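# Criss-cross stack of four same-coloured wooden strips

## Task

Four loose wooden strips, all one colour, lie on the table between the two rows of items. Build a criss-cross stack from them: two strips lie flat on the table, parallel and side by side with space between them, and the other two lie flat on top, crossing both lower strips, also with space between them.

## Robot and tools

ROBOT. Two 6-joint arms, left_arm and right_arm, each with a two-finger parallel gripper and a wrist camera. Bases in the scene frame: left_arm at (+0.020, +0.238, 0), right_arm at (+0.015, -0.282, 0), both facing roughly along +x. Joint ranges (rad), base to hand: waist -2.618 to 3.054, shoulder 0 to 3.142, elbow 0 to 3.142, wrist pitch -1.571 to 1.571, wrist yaw -1.571 to 1.571, wrist roll -2.094 to 2.094. Elbows stop just before straight.

FRAME. All poses share one scene frame: origin on the table surface midway between the arms, +x out across the table, +z up, left_arm on the +y side. The names left and right do not refer to sides of any picture. In the gripper's own frame the fingers point along +z and close along y. end_effector_position is the point between the pads, roughly 1 cm short of the fingertips.

ROW FORMAT. Every command that moves the arms uses a row of 16 numbers covering both arms, even if only one moves: left_arm x, y, z, qw, qx, qy, qz, opening, then right_arm in the same order. x, y, z are an absolute target position for that gripper, in metres, in the scene frame. qw..qz are an absolute target orientation quaternion, w first. opening runs from -1 (closed) to +1 (fully open, 0.094 m); it is a target, not an offset. A target more than 0.6 m from the arm's last reported position along any gripper axis gets the call refused, and nothing is sent.

execute_actions(actions, pictures). actions is a list holding zero or one item. An empty list only returns the current state. An action item is {rows, steps}: rows is 1 to 15 rows of 16 numbers, steps is 1 to 15 control steps of 1/30 s (default 15); one row is used per step and the final row repeats for leftover steps. A wait item is {steps} alone, up to 300, counted from the previous result, so your thinking time is included. pictures (true/false) chooses whether camera images come back; by default they do.

move(target, speed). target is one 16-number row as above (absolute poses for both grippers). Each gripper follows a straight line to its pose; both lines finish together, lasting 0.5 to 10 s, and are cut off at 10 s. speed is the top path speed in m/s, 0.002 to 0.5, default 0.25; turning is capped at twice that in rad/s. Rotation takes the shorter way. Paths ignore obstacles and the other arm. Grippers may lag, wander or overshoot the speed, most of all near full reach. The opening is applied at the start. The result adds a move: line with the ending (done, off_target, moving, held, fault) and any limits (paced = pose was clipped; held = a check blocked some steps, after which the arm may jump quickly), plus each gripper's remaining distance to its pose. If only one arm is named, the other finished fine.

wait(seconds). Lets the simulation run 0 to 10 s with no new command.

zoom_image(camera, region). camera is one of cam_head_left, cam_head_right, cam_high, cam_low, cam_left_wrist, cam_right_wrist (all 504x504). region is [x0, y0, x1, y1] in that image's pixels from the top-left, at most 504 by 504. It enlarges the latest image.

read_manual(section). Returns only licence texts (section "licences"); no motion.

finished_scene(scene). Pass the current scene number to end and grade it; irreversible. The result states success and gives the next task.

CONTROLLER BEHAVIOUR. Each step, the commanded pose is limited to within 70 mm and 16 degrees of the measured pose; inverse kinematics then favour position over orientation. After an action ends, an arm only continues to its last limited pose, so far targets need several actions; check the result and send the remainder. Arms often settle a centimetre or more off target, usually low. To hold orientation, resend your own target quaternion every time rather than the drifted reported one. To keep an arm still, resend its last reported full pose and the opening it needs.

RESULT LINES. The state line gives each gripper's position and quaternion (less accurate at long reach). grip_measured is the finger opening on the command scale; the last value in Joint positions is the opening in metres. A Hand target line shows where the controller currently drives each gripper. pose unreachable means the clearance check altered or blocked that arm's command; HELD marks the affected steps. FAULT lines report arm stops. MOTOR HOT appears from 75 °C; at 90 °C that arm halts for 10 s; at 100 °C it goes limp and drops. Holding loads heats motors, even while you think. Pictures may list changed camera calibrations.

GRIPPING. To hold a strip, command an opening below grip_measured: about 0.03 lower holds firmly, smaller differences hold lightly. Pads push about 50 to 62 N each, less on thin parts, with a brief spike at first contact. Readings can be off by about 1 mm per gripper.

AVOID. Knocking or placing anything off the table fails the task. Do not let the arms collide or press on each other. Approach contacts slowly and aim only slightly past a surface, since speed and overshoot raise force. Avoid drops, slips and slams. Occasional external tugs may pull a held strip or nudge loose objects; recheck before releasing. Less time and smoother, lower-effort motion are preferred.

Each tool is called as name([rows], argument=value, ...), one row to a line, values as JSON.

## Session

I'll start by looking at the current state.

execute_actions(actions=[])

Scene clock: 0.00 s of 5550.00 s.
left_arm: end_effector_position=(+0.2098, +0.2922, +0.1998) grip_measured=+1.000 end_effector_quat_wxyz=(+0.472, +0.089, +0.876, +0.034) | right_arm: end_effector_position=(+0.3119, -0.1200, +0.1470) grip_measured=+1.000 end_effector_quat_wxyz=(-0.100, +0.123, +0.943, +0.291)
Joint positions: left_arm=[ 0.943  0.537  0.695 -1.016  0.754  0.844  0.094] | right_arm=[ 0.366  1.771  1.468 -1.282 -0.626  0.438  0.094]
Joint velocities: left_arm=[-0.002 -0.002  0.027 -0.007 -0.081 -0.066  0.   ] | right_arm=[-0.002  0.012 -0.007  0.095  0.022 -0.037  0.   ]
Hand target (left_arm): +0.210, +0.290, +0.204; +0.478, +0.093, +0.873, +0.034
Hand target (right_arm): +0.312, -0.119, +0.149; -0.098, +0.121, +0.943, +0.294

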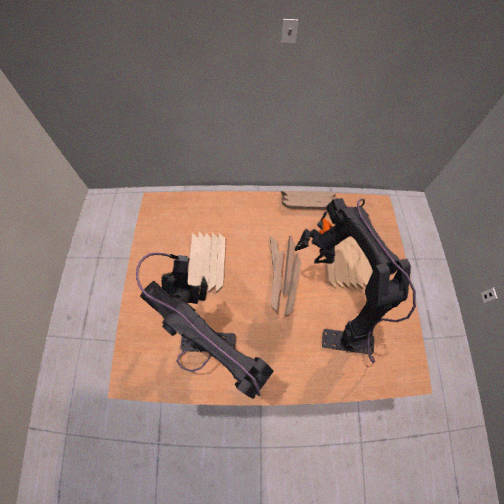

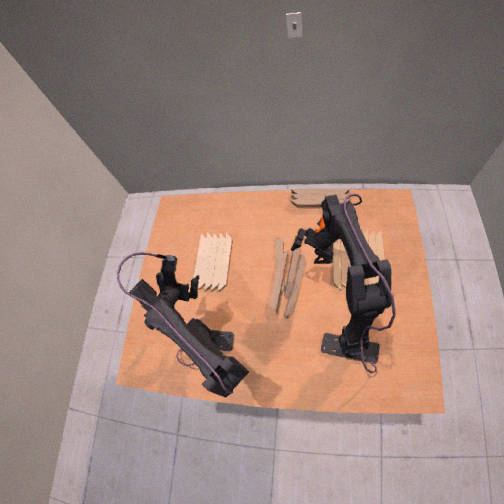

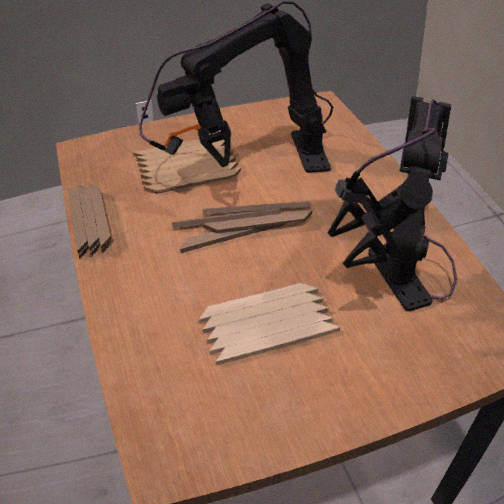

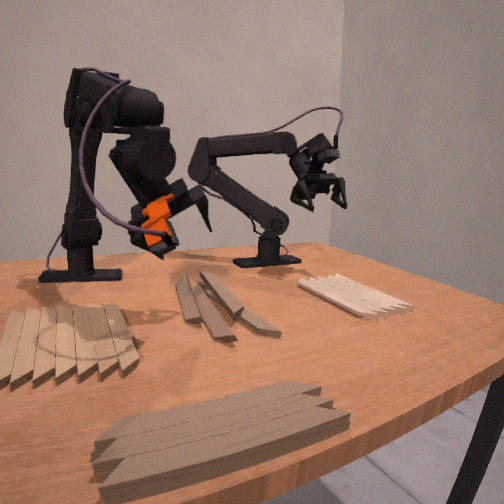

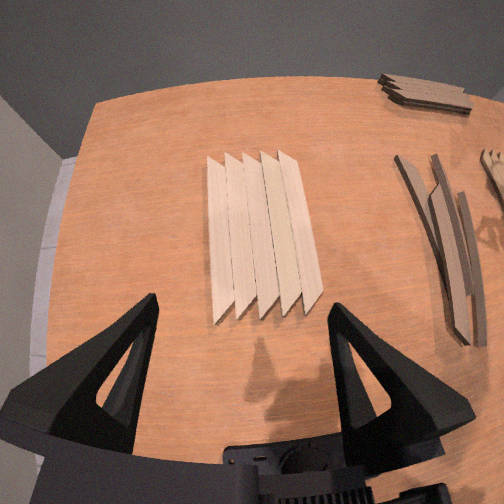

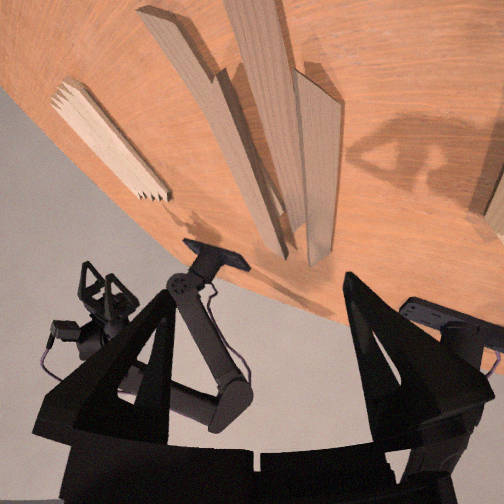

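zoom_image(camera="cam_high", region=[150, 170, 330, 270])

zoom_image(camera="cam_low", region=[150, 250, 300, 360])

zoom_image(camera="cam_head_left", region=[230, 220, 340, 330])

Region (150, 170, 330, 270) of cam_high's 504x504 image, scaled by 2.800, with more detail than that image has.

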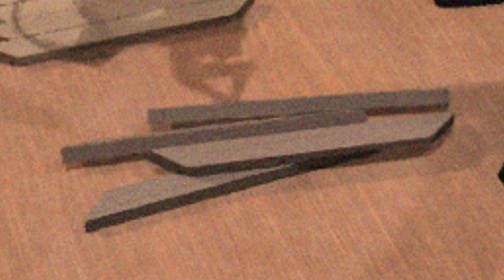

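Region (150, 250, 300, 360) of cam_low's 504x504 image, scaled by 3.360, with more detail than that image has; it fills the top 370 rows of this view, and the rest is white.

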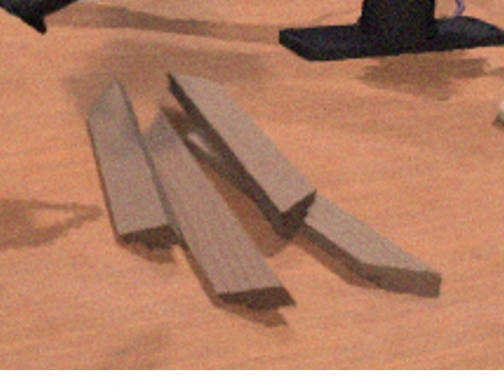

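Region (230, 220, 340, 330) of cam_head_left's 504x504 image, scaled by 4.582, with more detail than that image has.

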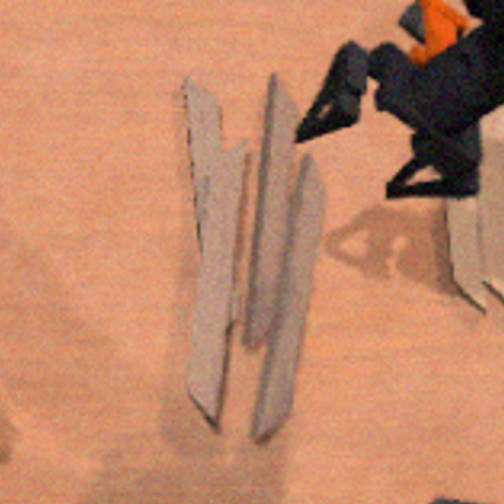

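move(target=[0.20, 0.16, 0.16, 0, 0.065, 0.998, 0, 1, 0.19, -0.076, 0.10, 0, 0.113, 0.994, 0, 0.3], speed=0.25)

Scene clock: 98.90 s of 5550.00 s.
left_arm: end_effector_position=(+0.2026, +0.1607, +0.1497) grip_measured=+1.000 end_effector_quat_wxyz=(+0.003, +0.066, +0.998, -0.020) | right_arm: end_effector_position=(+0.1981, -0.0643, +0.1075) grip_measured=+0.302 end_effector_quat_wxyz=(+0.009, +0.113, +0.993, +0.028)
Joint positions: left_arm=[-0.364  1.278  1.143 -1.419  0.037 -0.241  0.094] | right_arm=[ 1.042  1.57   1.222 -1.166 -0.015  1.086  0.061]
Joint velocities: left_arm=[-0.002 -0.002 -0.007 -0.066  0.022 -0.037  0.   ] | right_arm=[ 0.007 -0.007  0.002  0.007  0.066  0.007 -0.001]
Hand target (left_arm): +0.207, +0.156, +0.157; +0.009, +0.067, +0.997, -0.027
Hand target (right_arm): +0.192, -0.074, +0.100; +0.003, +0.114, +0.993, +0.003
Off the commanded pose (left_arm): 0.011 m, 2 deg.
Off the commanded pose (right_arm): 0.016 m, 3 deg.
After step 90, 93.37 s passed at rest.
move: off_target (left_arm, right_arm)
camera_calibration (this result's frames):
cam_left_wrist: T_world_to_cam=[[-0.030254, -0.996909, 0.0725013, 0.154422], [-0.800835, 0.0675799, 0.59506, 0.0970458], [-0.598121, -0.0400587, -0.800404, 0.359345], [0, 0, 0, 1]] pos_world=[0.297321, 0.161782, 0.218677]
cam_right_wrist: T_world_to_cam=[[-0.356617, -0.933392, -0.040033, 0.0135943], [-0.694757, 0.236307, 0.679317, 0.105928], [-0.624609, 0.27007, -0.732752, 0.337987], [0, 0, 0, 1]] pos_world=[0.289552, -0.103623, 0.176246]

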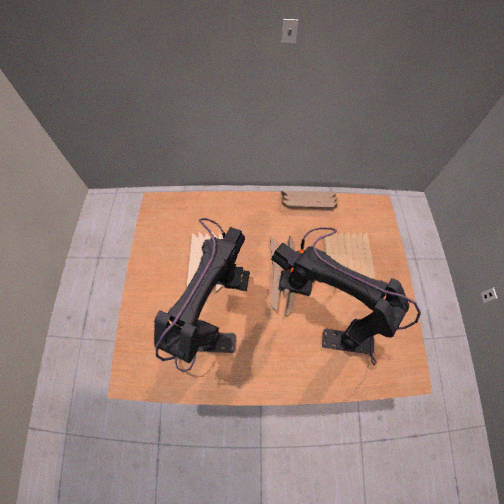

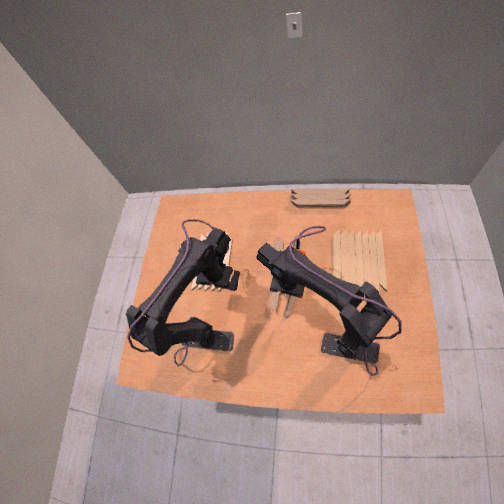

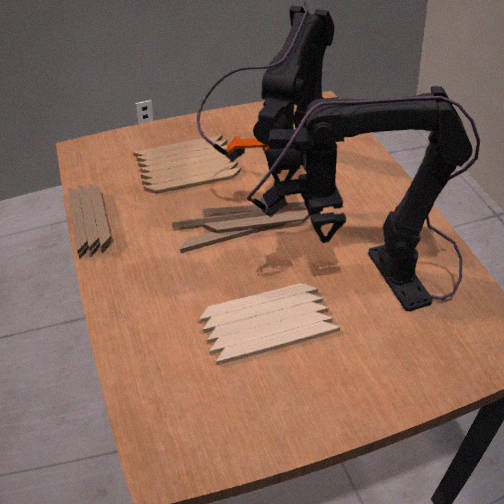

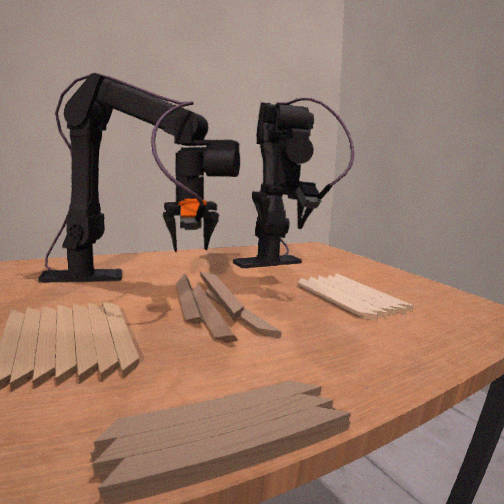

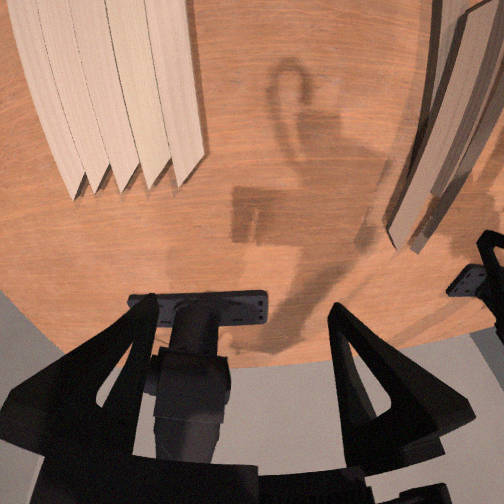

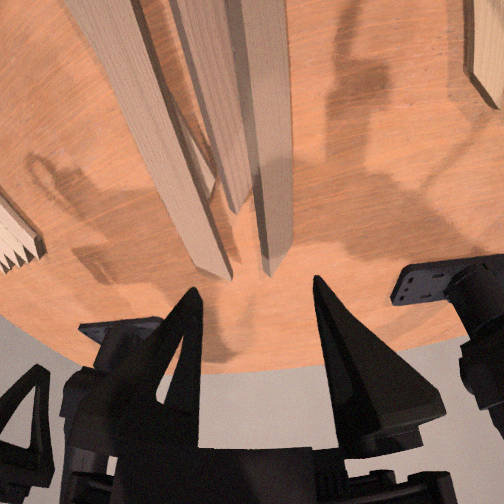

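move(target=[0.20, 0.16, 0.16, 0, 0.065, 0.998, 0, 1, 0.158, -0.072, 0.04, 0, 0.113, 0.994, 0, 0.3], speed=0.15)

Scene clock: 113.83 s of 5550.00 s.
left_arm: end_effector_position=(+0.1936, +0.1616, +0.1533) grip_measured=+1.000 end_effector_quat_wxyz=(-0.010, +0.064, +0.998, -0.005) | right_arm: end_effector_position=(+0.1609, -0.0665, +0.0467) grip_measured=+0.302 end_effector_quat_wxyz=(-0.002, +0.114, +0.993, +0.010)
Joint positions: left_arm=[-0.397  1.278  1.158 -1.466  0.015 -0.278  0.094] | right_arm=[ 1.146  1.57   0.975 -0.96  -0.014  1.191  0.061]
Joint velocities: left_arm=[-0.017 -0.007 -0.007  0.022  0.037 -0.007  0.   ] | right_arm=[-0.007  0.012 -0.002  0.022 -0.037 -0.037 -0.   ]
Hand target (left_arm): +0.199, +0.160, +0.160; -0.000, +0.065, +0.998, -0.001
Hand target (right_arm): +0.158, -0.071, +0.040; +0.000, +0.113, +0.994, -0.000
Off the commanded pose (left_arm): 0.009 m, 1 deg.
Off the commanded pose (right_arm): 0.009 m, 1 deg.
After step 90, 10.80 s passed at rest.
move: done
camera_calibration (this result's frames):
cam_left_wrist: T_world_to_cam=[[-0.0247445, -0.99888, 0.0403174, 0.158983], [-0.787142, 0.0443294, 0.615176, 0.0856221], [-0.616275, -0.0165133, -0.787358, 0.354593], [0, 0, 0, 1]] pos_world=[0.289857, 0.160865, 0.220109]
cam_right_wrist: T_world_to_cam=[[-0.35718, -0.934036, -0.000494854, -0.00598518], [-0.676157, 0.2582, 0.690032, 0.11977], [-0.644387, 0.2468, -0.723778, 0.27203], [0, 0, 0, 1]] pos_world=[0.254138, -0.103652, 0.114242]

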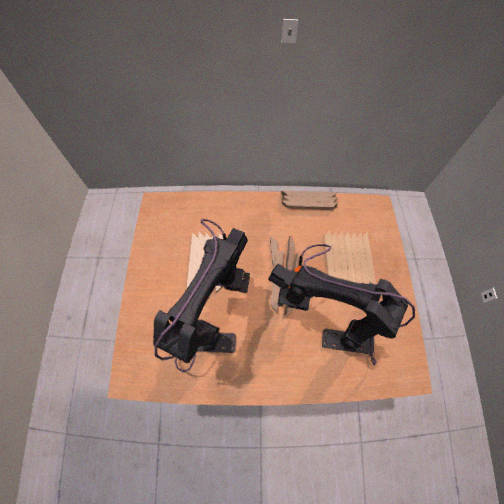

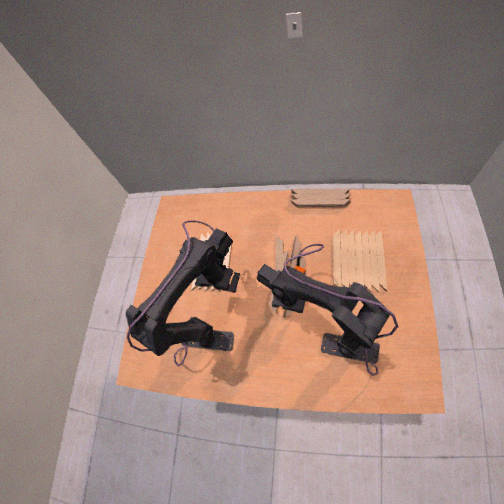

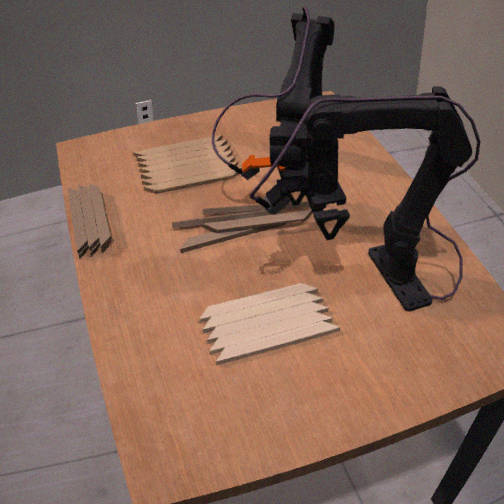

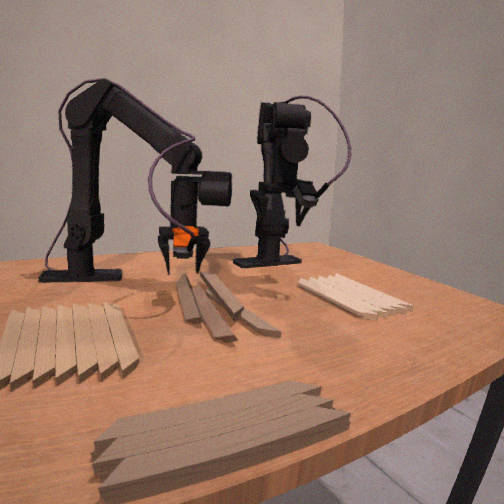

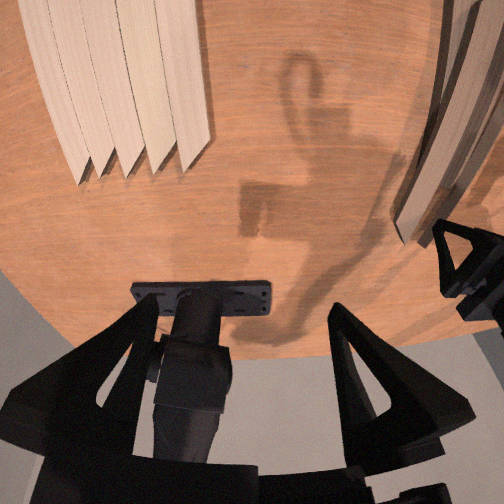

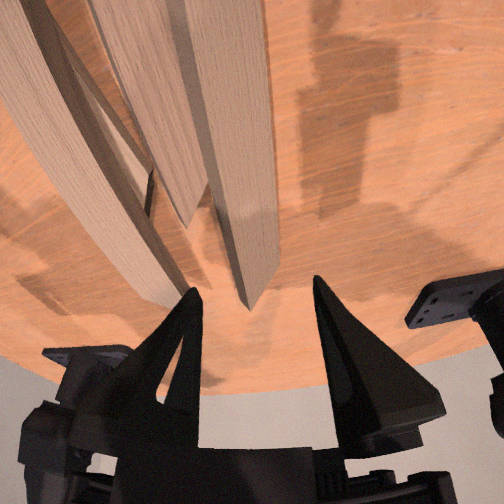

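move(target=[0.20, 0.16, 0.16, 0, 0.065, 0.998, 0, 1, 0.158, -0.073, 0.012, 0, 0.113, 0.994, 0, 0.3], speed=0.08)

Scene clock: 121.30 s of 5550.00 s.
left_arm: end_effector_position=(+0.1935, +0.1619, +0.1533) grip_measured=+1.000 end_effector_quat_wxyz=(-0.010, +0.064, +0.998, -0.004) | right_arm: end_effector_position=(+0.1609, -0.0665, +0.0210) grip_measured=+0.302 end_effector_quat_wxyz=(+0.000, +0.114, +0.993, +0.014)
Joint positions: left_arm=[-0.397  1.278  1.158 -1.467  0.014 -0.278  0.094] | right_arm=[ 1.146  1.603  0.898 -0.84  -0.014  1.192  0.061]
Joint velocities: left_arm=[-0.012 -0.022 -0.022 -0.037 -0.007  0.007  0.   ] | right_arm=[ 0.007  0.002 -0.002 -0.037  0.051  0.007 -0.   ]
Hand target (left_arm): +0.200, +0.160, +0.160; +0.000, +0.065, +0.998, -0.000
Hand target (right_arm): +0.158, -0.073, +0.012; +0.000, +0.113, +0.994, +0.000
Off the commanded pose (left_arm): 0.010 m, 1 deg.
Off the commanded pose (right_arm): 0.011 m, 2 deg.
After step 90, 3.47 s passed at rest.
move: off_target (right_arm)
camera_calibration (this result's frames):
cam_left_wrist: T_world_to_cam=[[-0.0247642, -0.998947, 0.0386187, 0.159581], [-0.78708, 0.0433002, 0.615329, 0.0856868], [-0.616353, -0.0151579, -0.787324, 0.354347], [0, 0, 0, 1]] pos_world=[0.289797, 0.161073, 0.220097]
cam_right_wrist: T_world_to_cam=[[-0.357864, -0.933723, -0.00974792, -0.00559181], [-0.6797, 0.25332, 0.688358, 0.137841], [-0.640266, 0.252964, -0.725306, 0.253177], [0, 0, 0, 1]] pos_world=[0.25379, -0.104184, 0.0886923]

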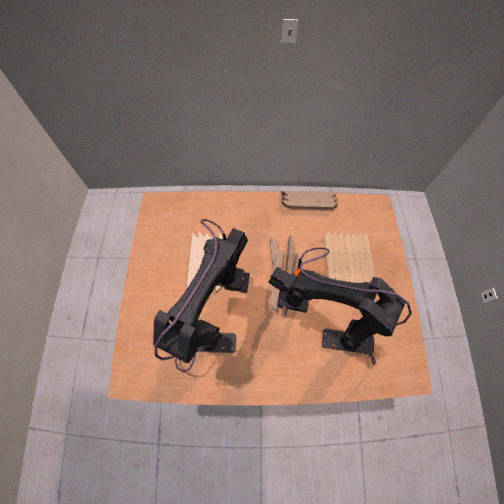

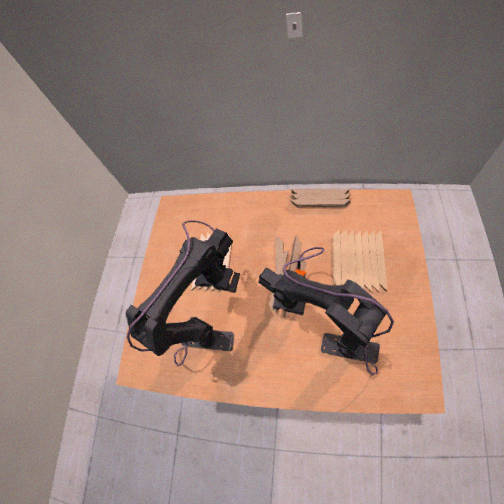

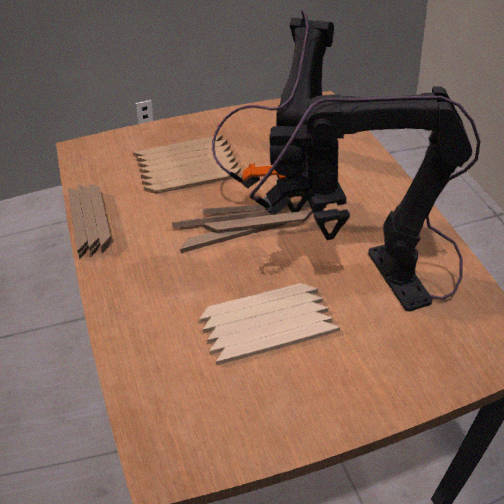

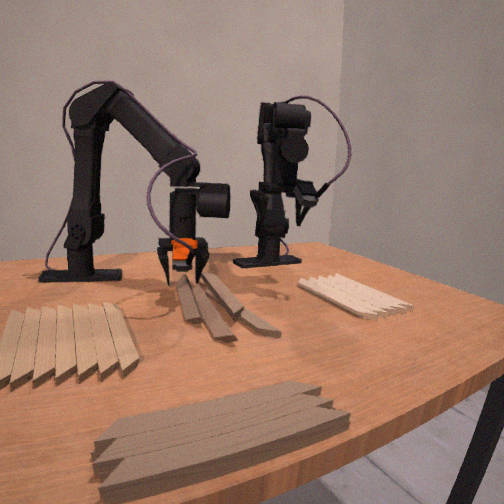

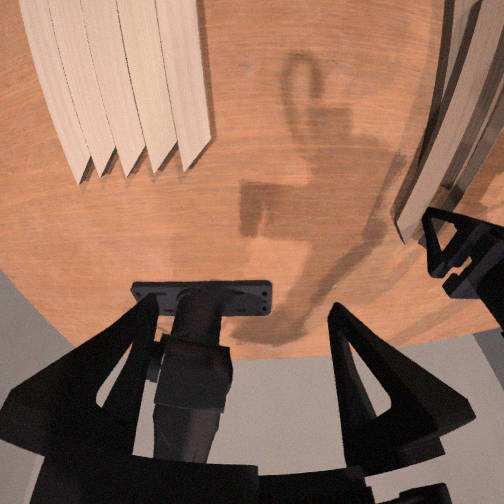

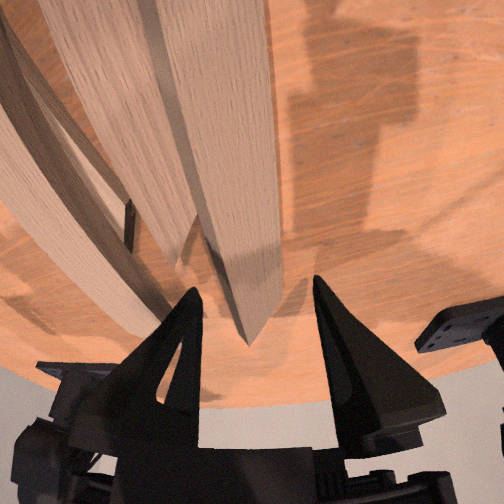

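move(target=[0.20, 0.16, 0.16, 0, 0.065, 0.998, 0, 1, 0.164, -0.075, 0.004, 0, 0.113, 0.994, 0, 0.3], speed=0.05)

Scene clock: 126.77 s of 5550.00 s.
left_arm: end_effector_position=(+0.1934, +0.1620, +0.1533) grip_measured=+1.000 end_effector_quat_wxyz=(-0.010, +0.064, +0.998, -0.004) | right_arm: end_effector_position=(+0.1663, -0.0628, +0.0165) grip_measured=+0.302 end_effector_quat_wxyz=(+0.003, +0.112, +0.994, +0.020)
Joint positions: left_arm=[-0.397  1.278  1.158 -1.468  0.014 -0.278  0.094] | right_arm=[ 1.138  1.623  0.898 -0.808 -0.014  1.178  0.061]
Joint velocities: left_arm=[ 0.002  0.002  0.007  0.051 -0.022  0.095  0.   ] | right_arm=[ 0.002  0.002  0.002  0.007  0.022 -0.022  0.   ]
Hand target (left_arm): +0.200, +0.160, +0.160; +0.000, +0.065, +0.998, -0.000
Hand target (right_arm): +0.164, -0.075, +0.005; -0.000, +0.113, +0.994, -0.000
Off the commanded pose (left_arm): 0.010 m, 1 deg.
Off the commanded pose (right_arm): 0.018 m, 2 deg.
After step 90, 1.70 s passed at rest.
move: off_target (right_arm)
camera_calibration (this result's frames):
cam_left_wrist: T_world_to_cam=[[-0.0247507, -0.998953, 0.038477, 0.159636], [-0.786865, 0.0432075, 0.615611, 0.0855456], [-0.616629, -0.0150394, -0.78711, 0.354296], [0, 0, 0, 1]] pos_world=[0.289733, 0.161101, 0.220065]
cam_right_wrist: T_world_to_cam=[[-0.353467, -0.935179, -0.0223896, -0.000856106], [-0.686263, 0.242971, 0.685571, 0.144157], [-0.635692, 0.257692, -0.727661, 0.252035], [0, 0, 0, 1]] pos_world=[0.258844, -0.100774, 0.0845468]

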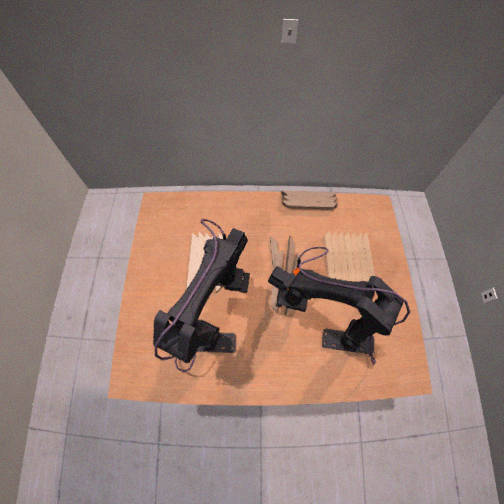

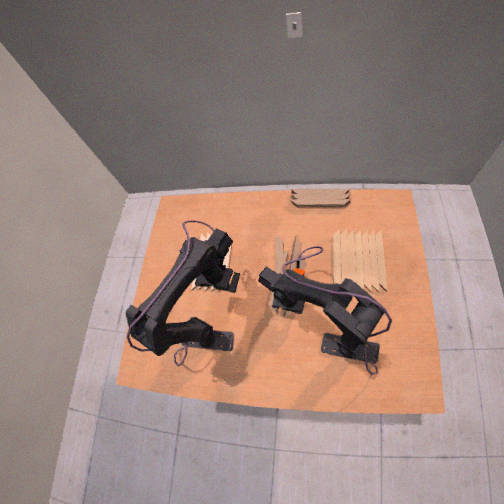

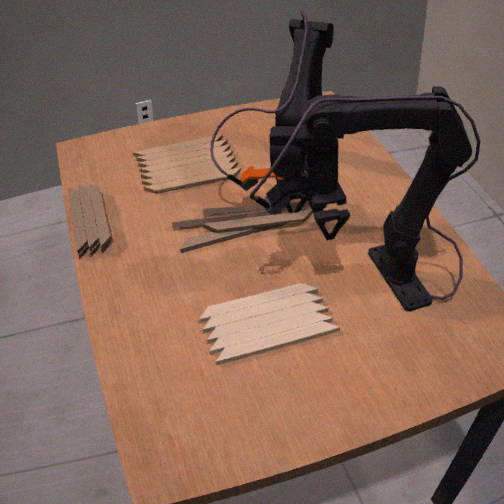

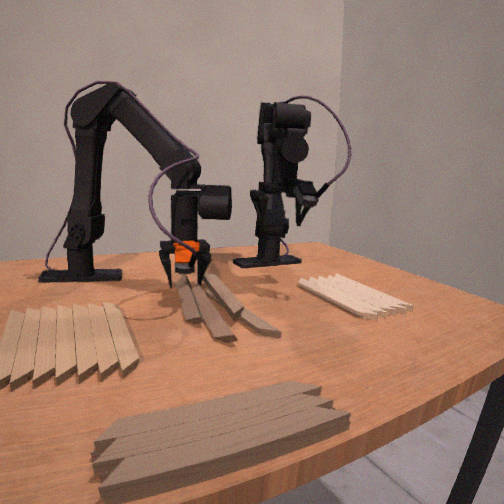

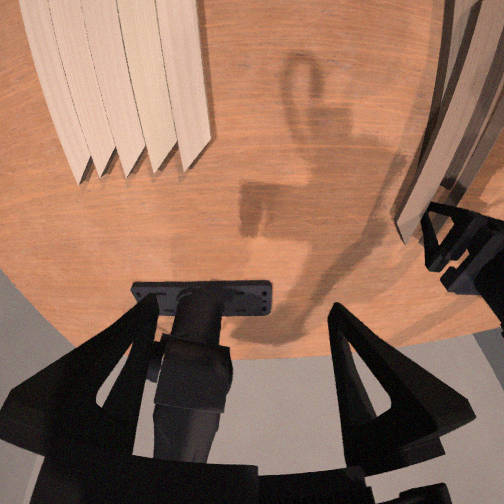

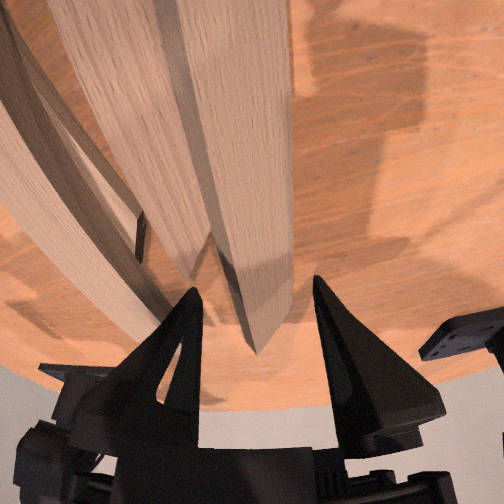

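move(target=[0.20, 0.16, 0.16, 0, 0.065, 0.998, 0, 1, 0.160, -0.082, -0.002, 0, 0.113, 0.994, 0, 0.3], speed=0.05)

Scene clock: 130.57 s of 5550.00 s.
left_arm: end_effector_position=(+0.1934, +0.1620, +0.1533) grip_measured=+1.000 end_effector_quat_wxyz=(-0.010, +0.064, +0.998, -0.004) | right_arm: end_effector_position=(+0.1659, -0.0633, +0.0140) grip_measured=+0.301 end_effector_quat_wxyz=(+0.006, +0.111, +0.993, +0.024)
Joint positions: left_arm=[-0.397  1.278  1.158 -1.468  0.014 -0.278  0.094] | right_arm=[ 1.138  1.617  0.879 -0.786 -0.014  1.178  0.061]
Joint velocities: left_arm=[-0.012 -0.012  0.017 -0.007  0.007  0.007  0.   ] | right_arm=[-0.002 -0.002  0.007  0.022  0.051 -0.007 -0.   ]
Hand target (left_arm): +0.200, +0.160, +0.160; +0.000, +0.065, +0.998, -0.000
Hand target (right_arm): +0.159, -0.082, -0.001; -0.000, +0.113, +0.994, -0.000
Off the commanded pose (left_arm): 0.010 m, 1 deg.
Off the commanded pose (right_arm): 0.025 m, 3 deg.
move: off_target (right_arm)
camera_calibration (this result's frames):
cam_left_wrist: T_world_to_cam=[[-0.0247507, -0.998953, 0.038477, 0.159636], [-0.786865, 0.0432075, 0.615611, 0.0855456], [-0.616629, -0.0150394, -0.78711, 0.354296], [0, 0, 0, 1]] pos_world=[0.289733, 0.161101, 0.220065]
cam_right_wrist: T_world_to_cam=[[-0.352604, -0.935238, -0.0316158, -0.00160029], [-0.690242, 0.237126, 0.683621, 0.146076], [-0.631852, 0.26287, -0.729152, 0.249792], [0, 0, 0, 1]] pos_world=[0.258095, -0.101798, 0.082225]

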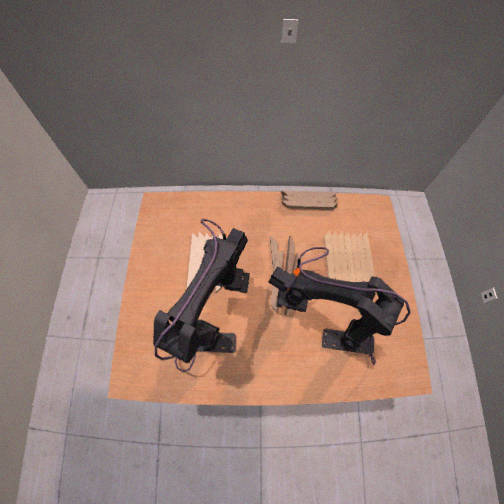

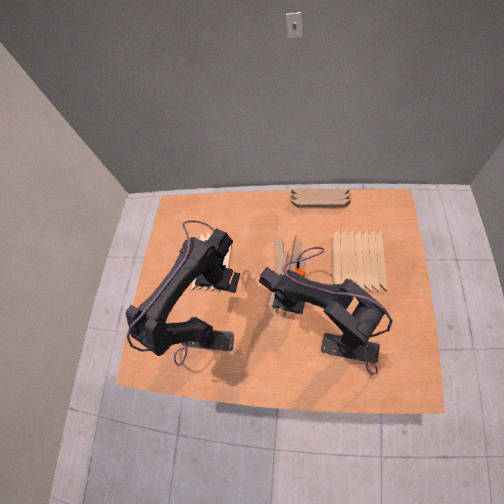

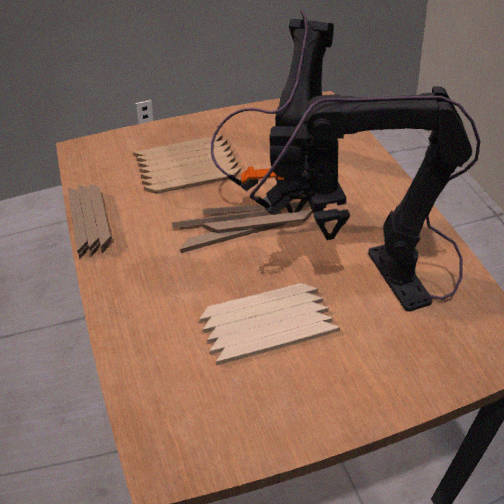

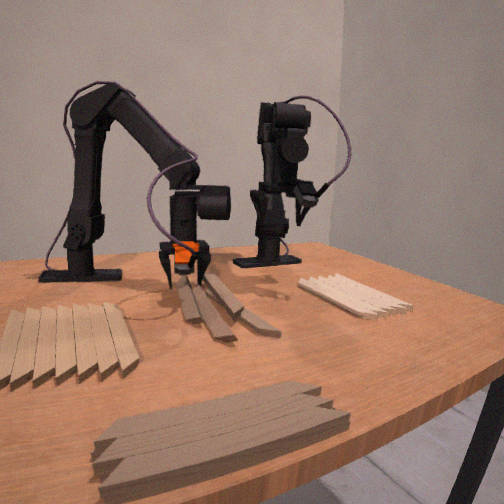

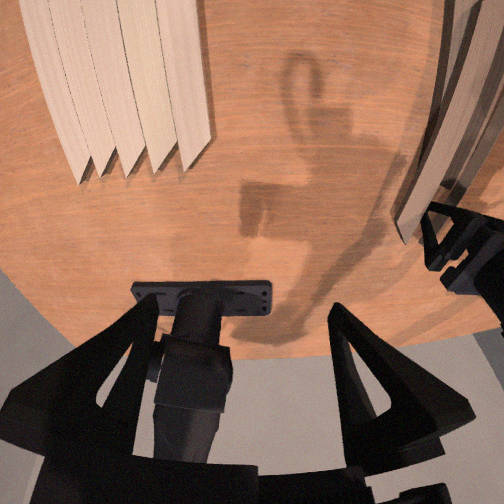

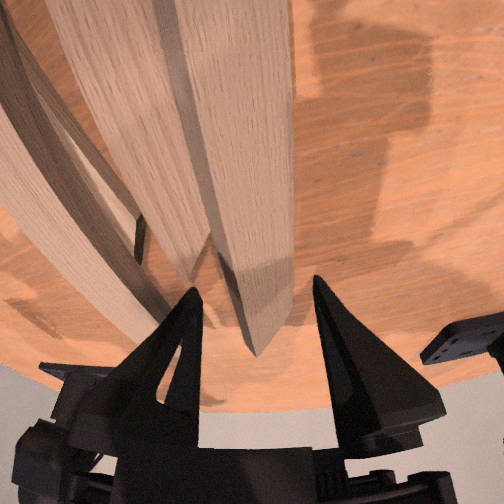

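execute_actions([
  {"rows": [[0.20, 0.16, 0.16, 0, 0.065, 0.998, 0, 1, 0.166, -0.066, 0.012, 0, 0.113, 0.994, 0, -0.7]], "steps": 15},
])

Scene clock: 134.60 s of 5550.00 s.
left_arm: end_effector_position=(+0.1935, +0.1620, +0.1533) grip_measured=+1.000 end_effector_quat_wxyz=(-0.010, +0.064, +0.998, -0.003) | right_arm: end_effector_position=(+0.1644, -0.0680, +0.0133) grip_measured=-0.454 end_effector_quat_wxyz=(+0.002, +0.112, +0.994, +0.009)
Joint positions: left_arm=[-0.397  1.278  1.158 -1.468  0.013 -0.278  0.094] | right_arm=[ 1.138  1.628  0.89  -0.815 -0.006  1.18   0.026]
Joint velocities: left_arm=[ 0.007 -0.012 -0.012 -0.022 -0.037 -0.051  0.   ] | right_arm=[-0.002 -0.007  0.017 -0.037  0.051  0.022  0.   ]
Hand target (left_arm): +0.200, +0.160, +0.160; +0.000, +0.065, +0.998, -0.000
Hand target (right_arm): +0.166, -0.066, +0.012; +0.001, +0.113, +0.994, +0.000
Off the commanded pose (left_arm): 0.010 m, 1 deg.
Off the commanded pose (right_arm): 0.003 m, 1 deg.
Steps of this call (steps 1 to 90: nothing new was sent; then 0.53 s passed at rest; steps 91 to 105: all 15 steps of this action). Readings (end_effector_position):
91: left_arm (+0.1934, +0.1620, +0.1533) | right_arm (+0.1658, -0.0639, +0.0143)
92: left_arm (+0.1934, +0.1620, +0.1533) | right_arm (+0.1651, -0.0658, +0.0137)
94: left_arm (+0.1934, +0.1620, +0.1533) | right_arm (+0.1644, -0.0680, +0.0134)
98: left_arm (+0.1935, +0.1620, +0.1533) | right_arm (+0.1644, -0.0680, +0.0133)
105: the state above
camera_calibration (this result's frames):
cam_left_wrist: T_world_to_cam=[[-0.0247626, -0.998966, 0.0381232, 0.159758], [-0.786957, 0.0429967, 0.615508, 0.0856325], [-0.616511, -0.0147597, -0.787208, 0.35426], [0, 0, 0, 1]] pos_world=[0.28975, 0.161139, 0.220078]
cam_right_wrist: T_world_to_cam=[[-0.354809, -0.934939, -0.0000684464, -0.00656672], [-0.682069, 0.258795, 0.683964, 0.14669], [-0.639446, 0.242723, -0.729516, 0.249435], [0, 0, 0, 1]] pos_world=[0.257224, -0.104646, 0.0816355]

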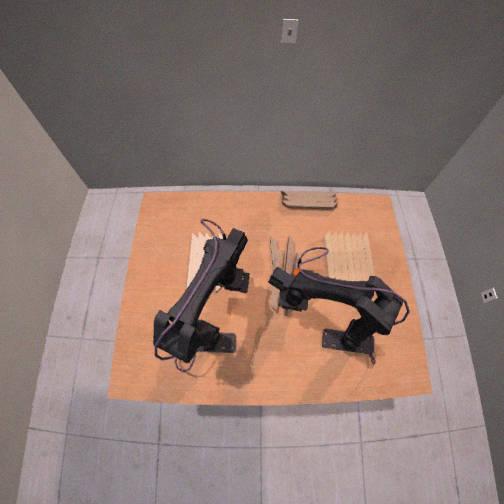

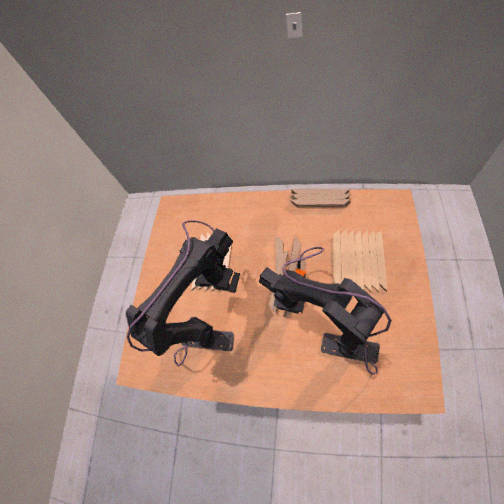

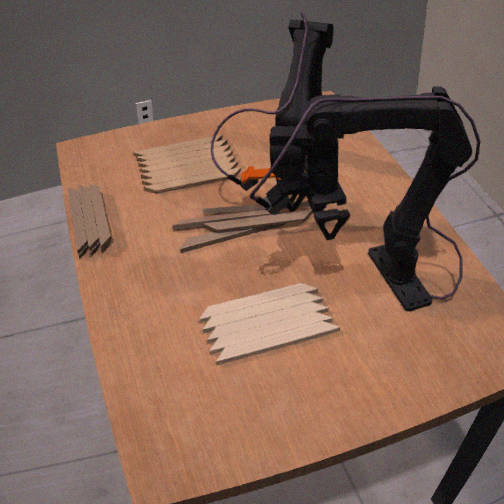

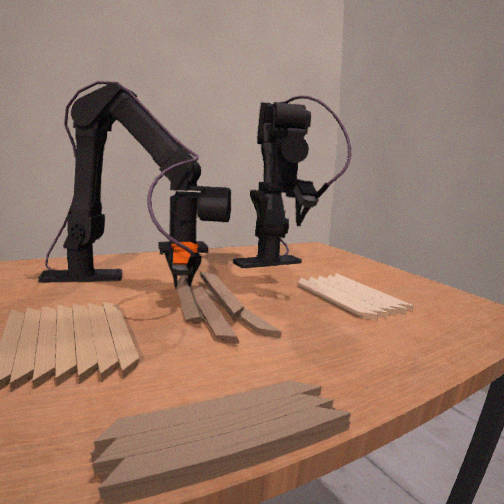

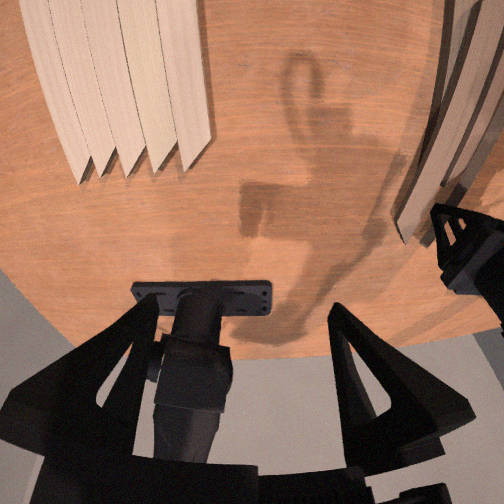

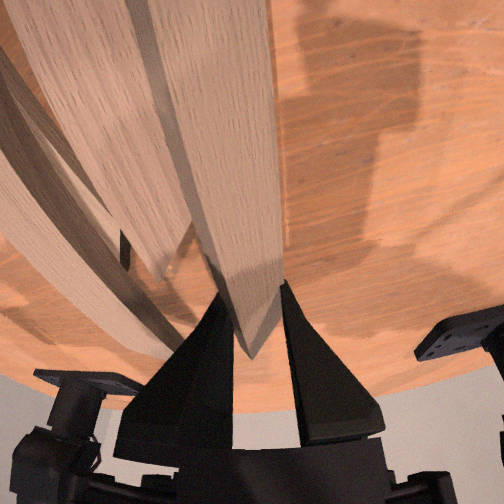

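move(target=[0.20, 0.16, 0.16, 0, 0.065, 0.998, 0, 1, 0.17, -0.075, 0.07, 0, 0.113, 0.994, 0, -0.52], speed=0.15)

Scene clock: 143.33 s of 5550.00 s.
left_arm: end_effector_position=(+0.1935, +0.1620, +0.1533) grip_measured=+1.000 end_effector_quat_wxyz=(-0.010, +0.064, +0.998, -0.003) | right_arm: end_effector_position=(+0.1636, -0.0776, +0.0591) grip_measured=-0.454 end_effector_quat_wxyz=(-0.009, +0.111, +0.994, -0.009)
Joint positions: left_arm=[-0.397  1.278  1.158 -1.468  0.013 -0.278  0.094] | right_arm=[ 1.118  1.563  1.02  -1.052 -0.006  1.158  0.026]
Joint velocities: left_arm=[ 0.007 -0.007  0.002  0.037 -0.095 -0.066  0.   ] | right_arm=[-0.007 -0.002  0.017 -0.007 -0.007 -0.007  0.   ]
Hand target (left_arm): +0.200, +0.160, +0.160; +0.000, +0.065, +0.998, -0.000
Hand target (right_arm): +0.169, -0.076, +0.070; +0.000, +0.113, +0.994, -0.000
Off the commanded pose (left_arm): 0.010 m, 1 deg.
Off the commanded pose (right_arm): 0.013 m, 1 deg.
After step 90, 4.67 s passed at rest.
move: off_target (right_arm)
camera_calibration (this result's frames):
cam_left_wrist: T_world_to_cam=[[-0.0247626, -0.998966, 0.0381232, 0.159758], [-0.786957, 0.0429967, 0.615508, 0.0856325], [-0.616511, -0.0147597, -0.787208, 0.35426], [0, 0, 0, 1]] pos_world=[0.28975, 0.161139, 0.220078]
cam_right_wrist: T_world_to_cam=[[-0.352542, -0.934964, 0.0394532, -0.018489], [-0.665783, 0.280224, 0.691526, 0.115789], [-0.657607, 0.217524, -0.721274, 0.285206], [0, 0, 0, 1]] pos_world=[0.258126, -0.111773, 0.12637]

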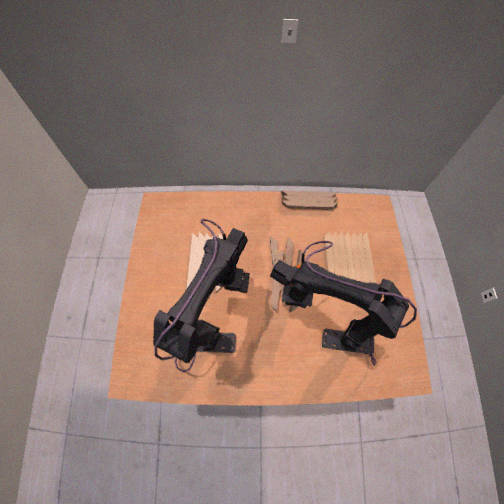

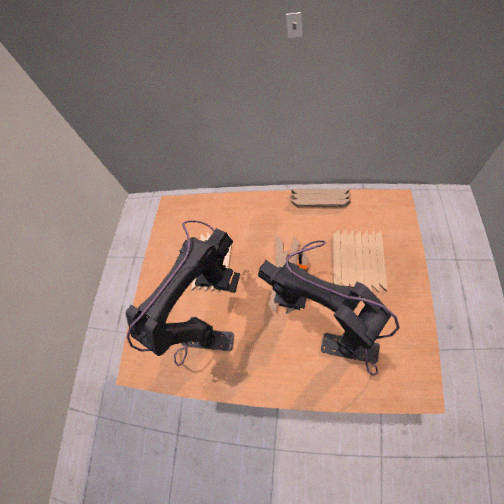

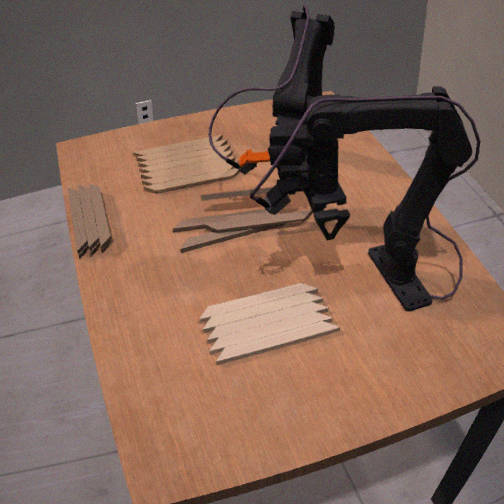

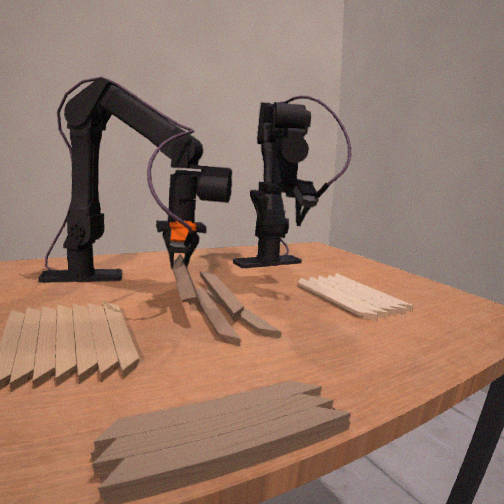

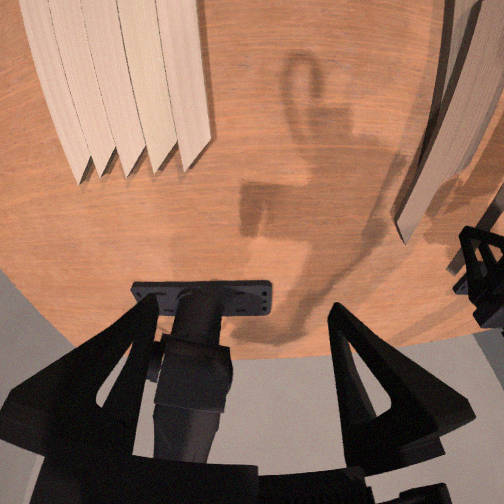

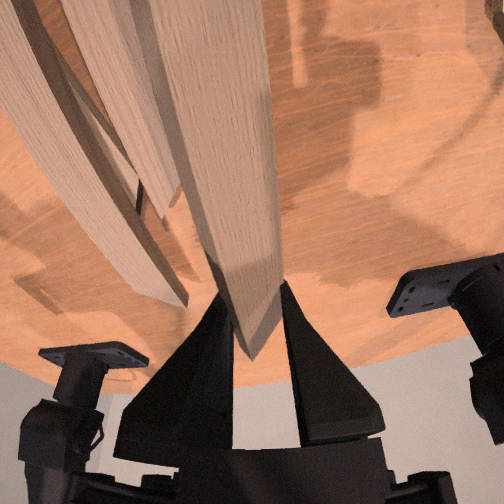

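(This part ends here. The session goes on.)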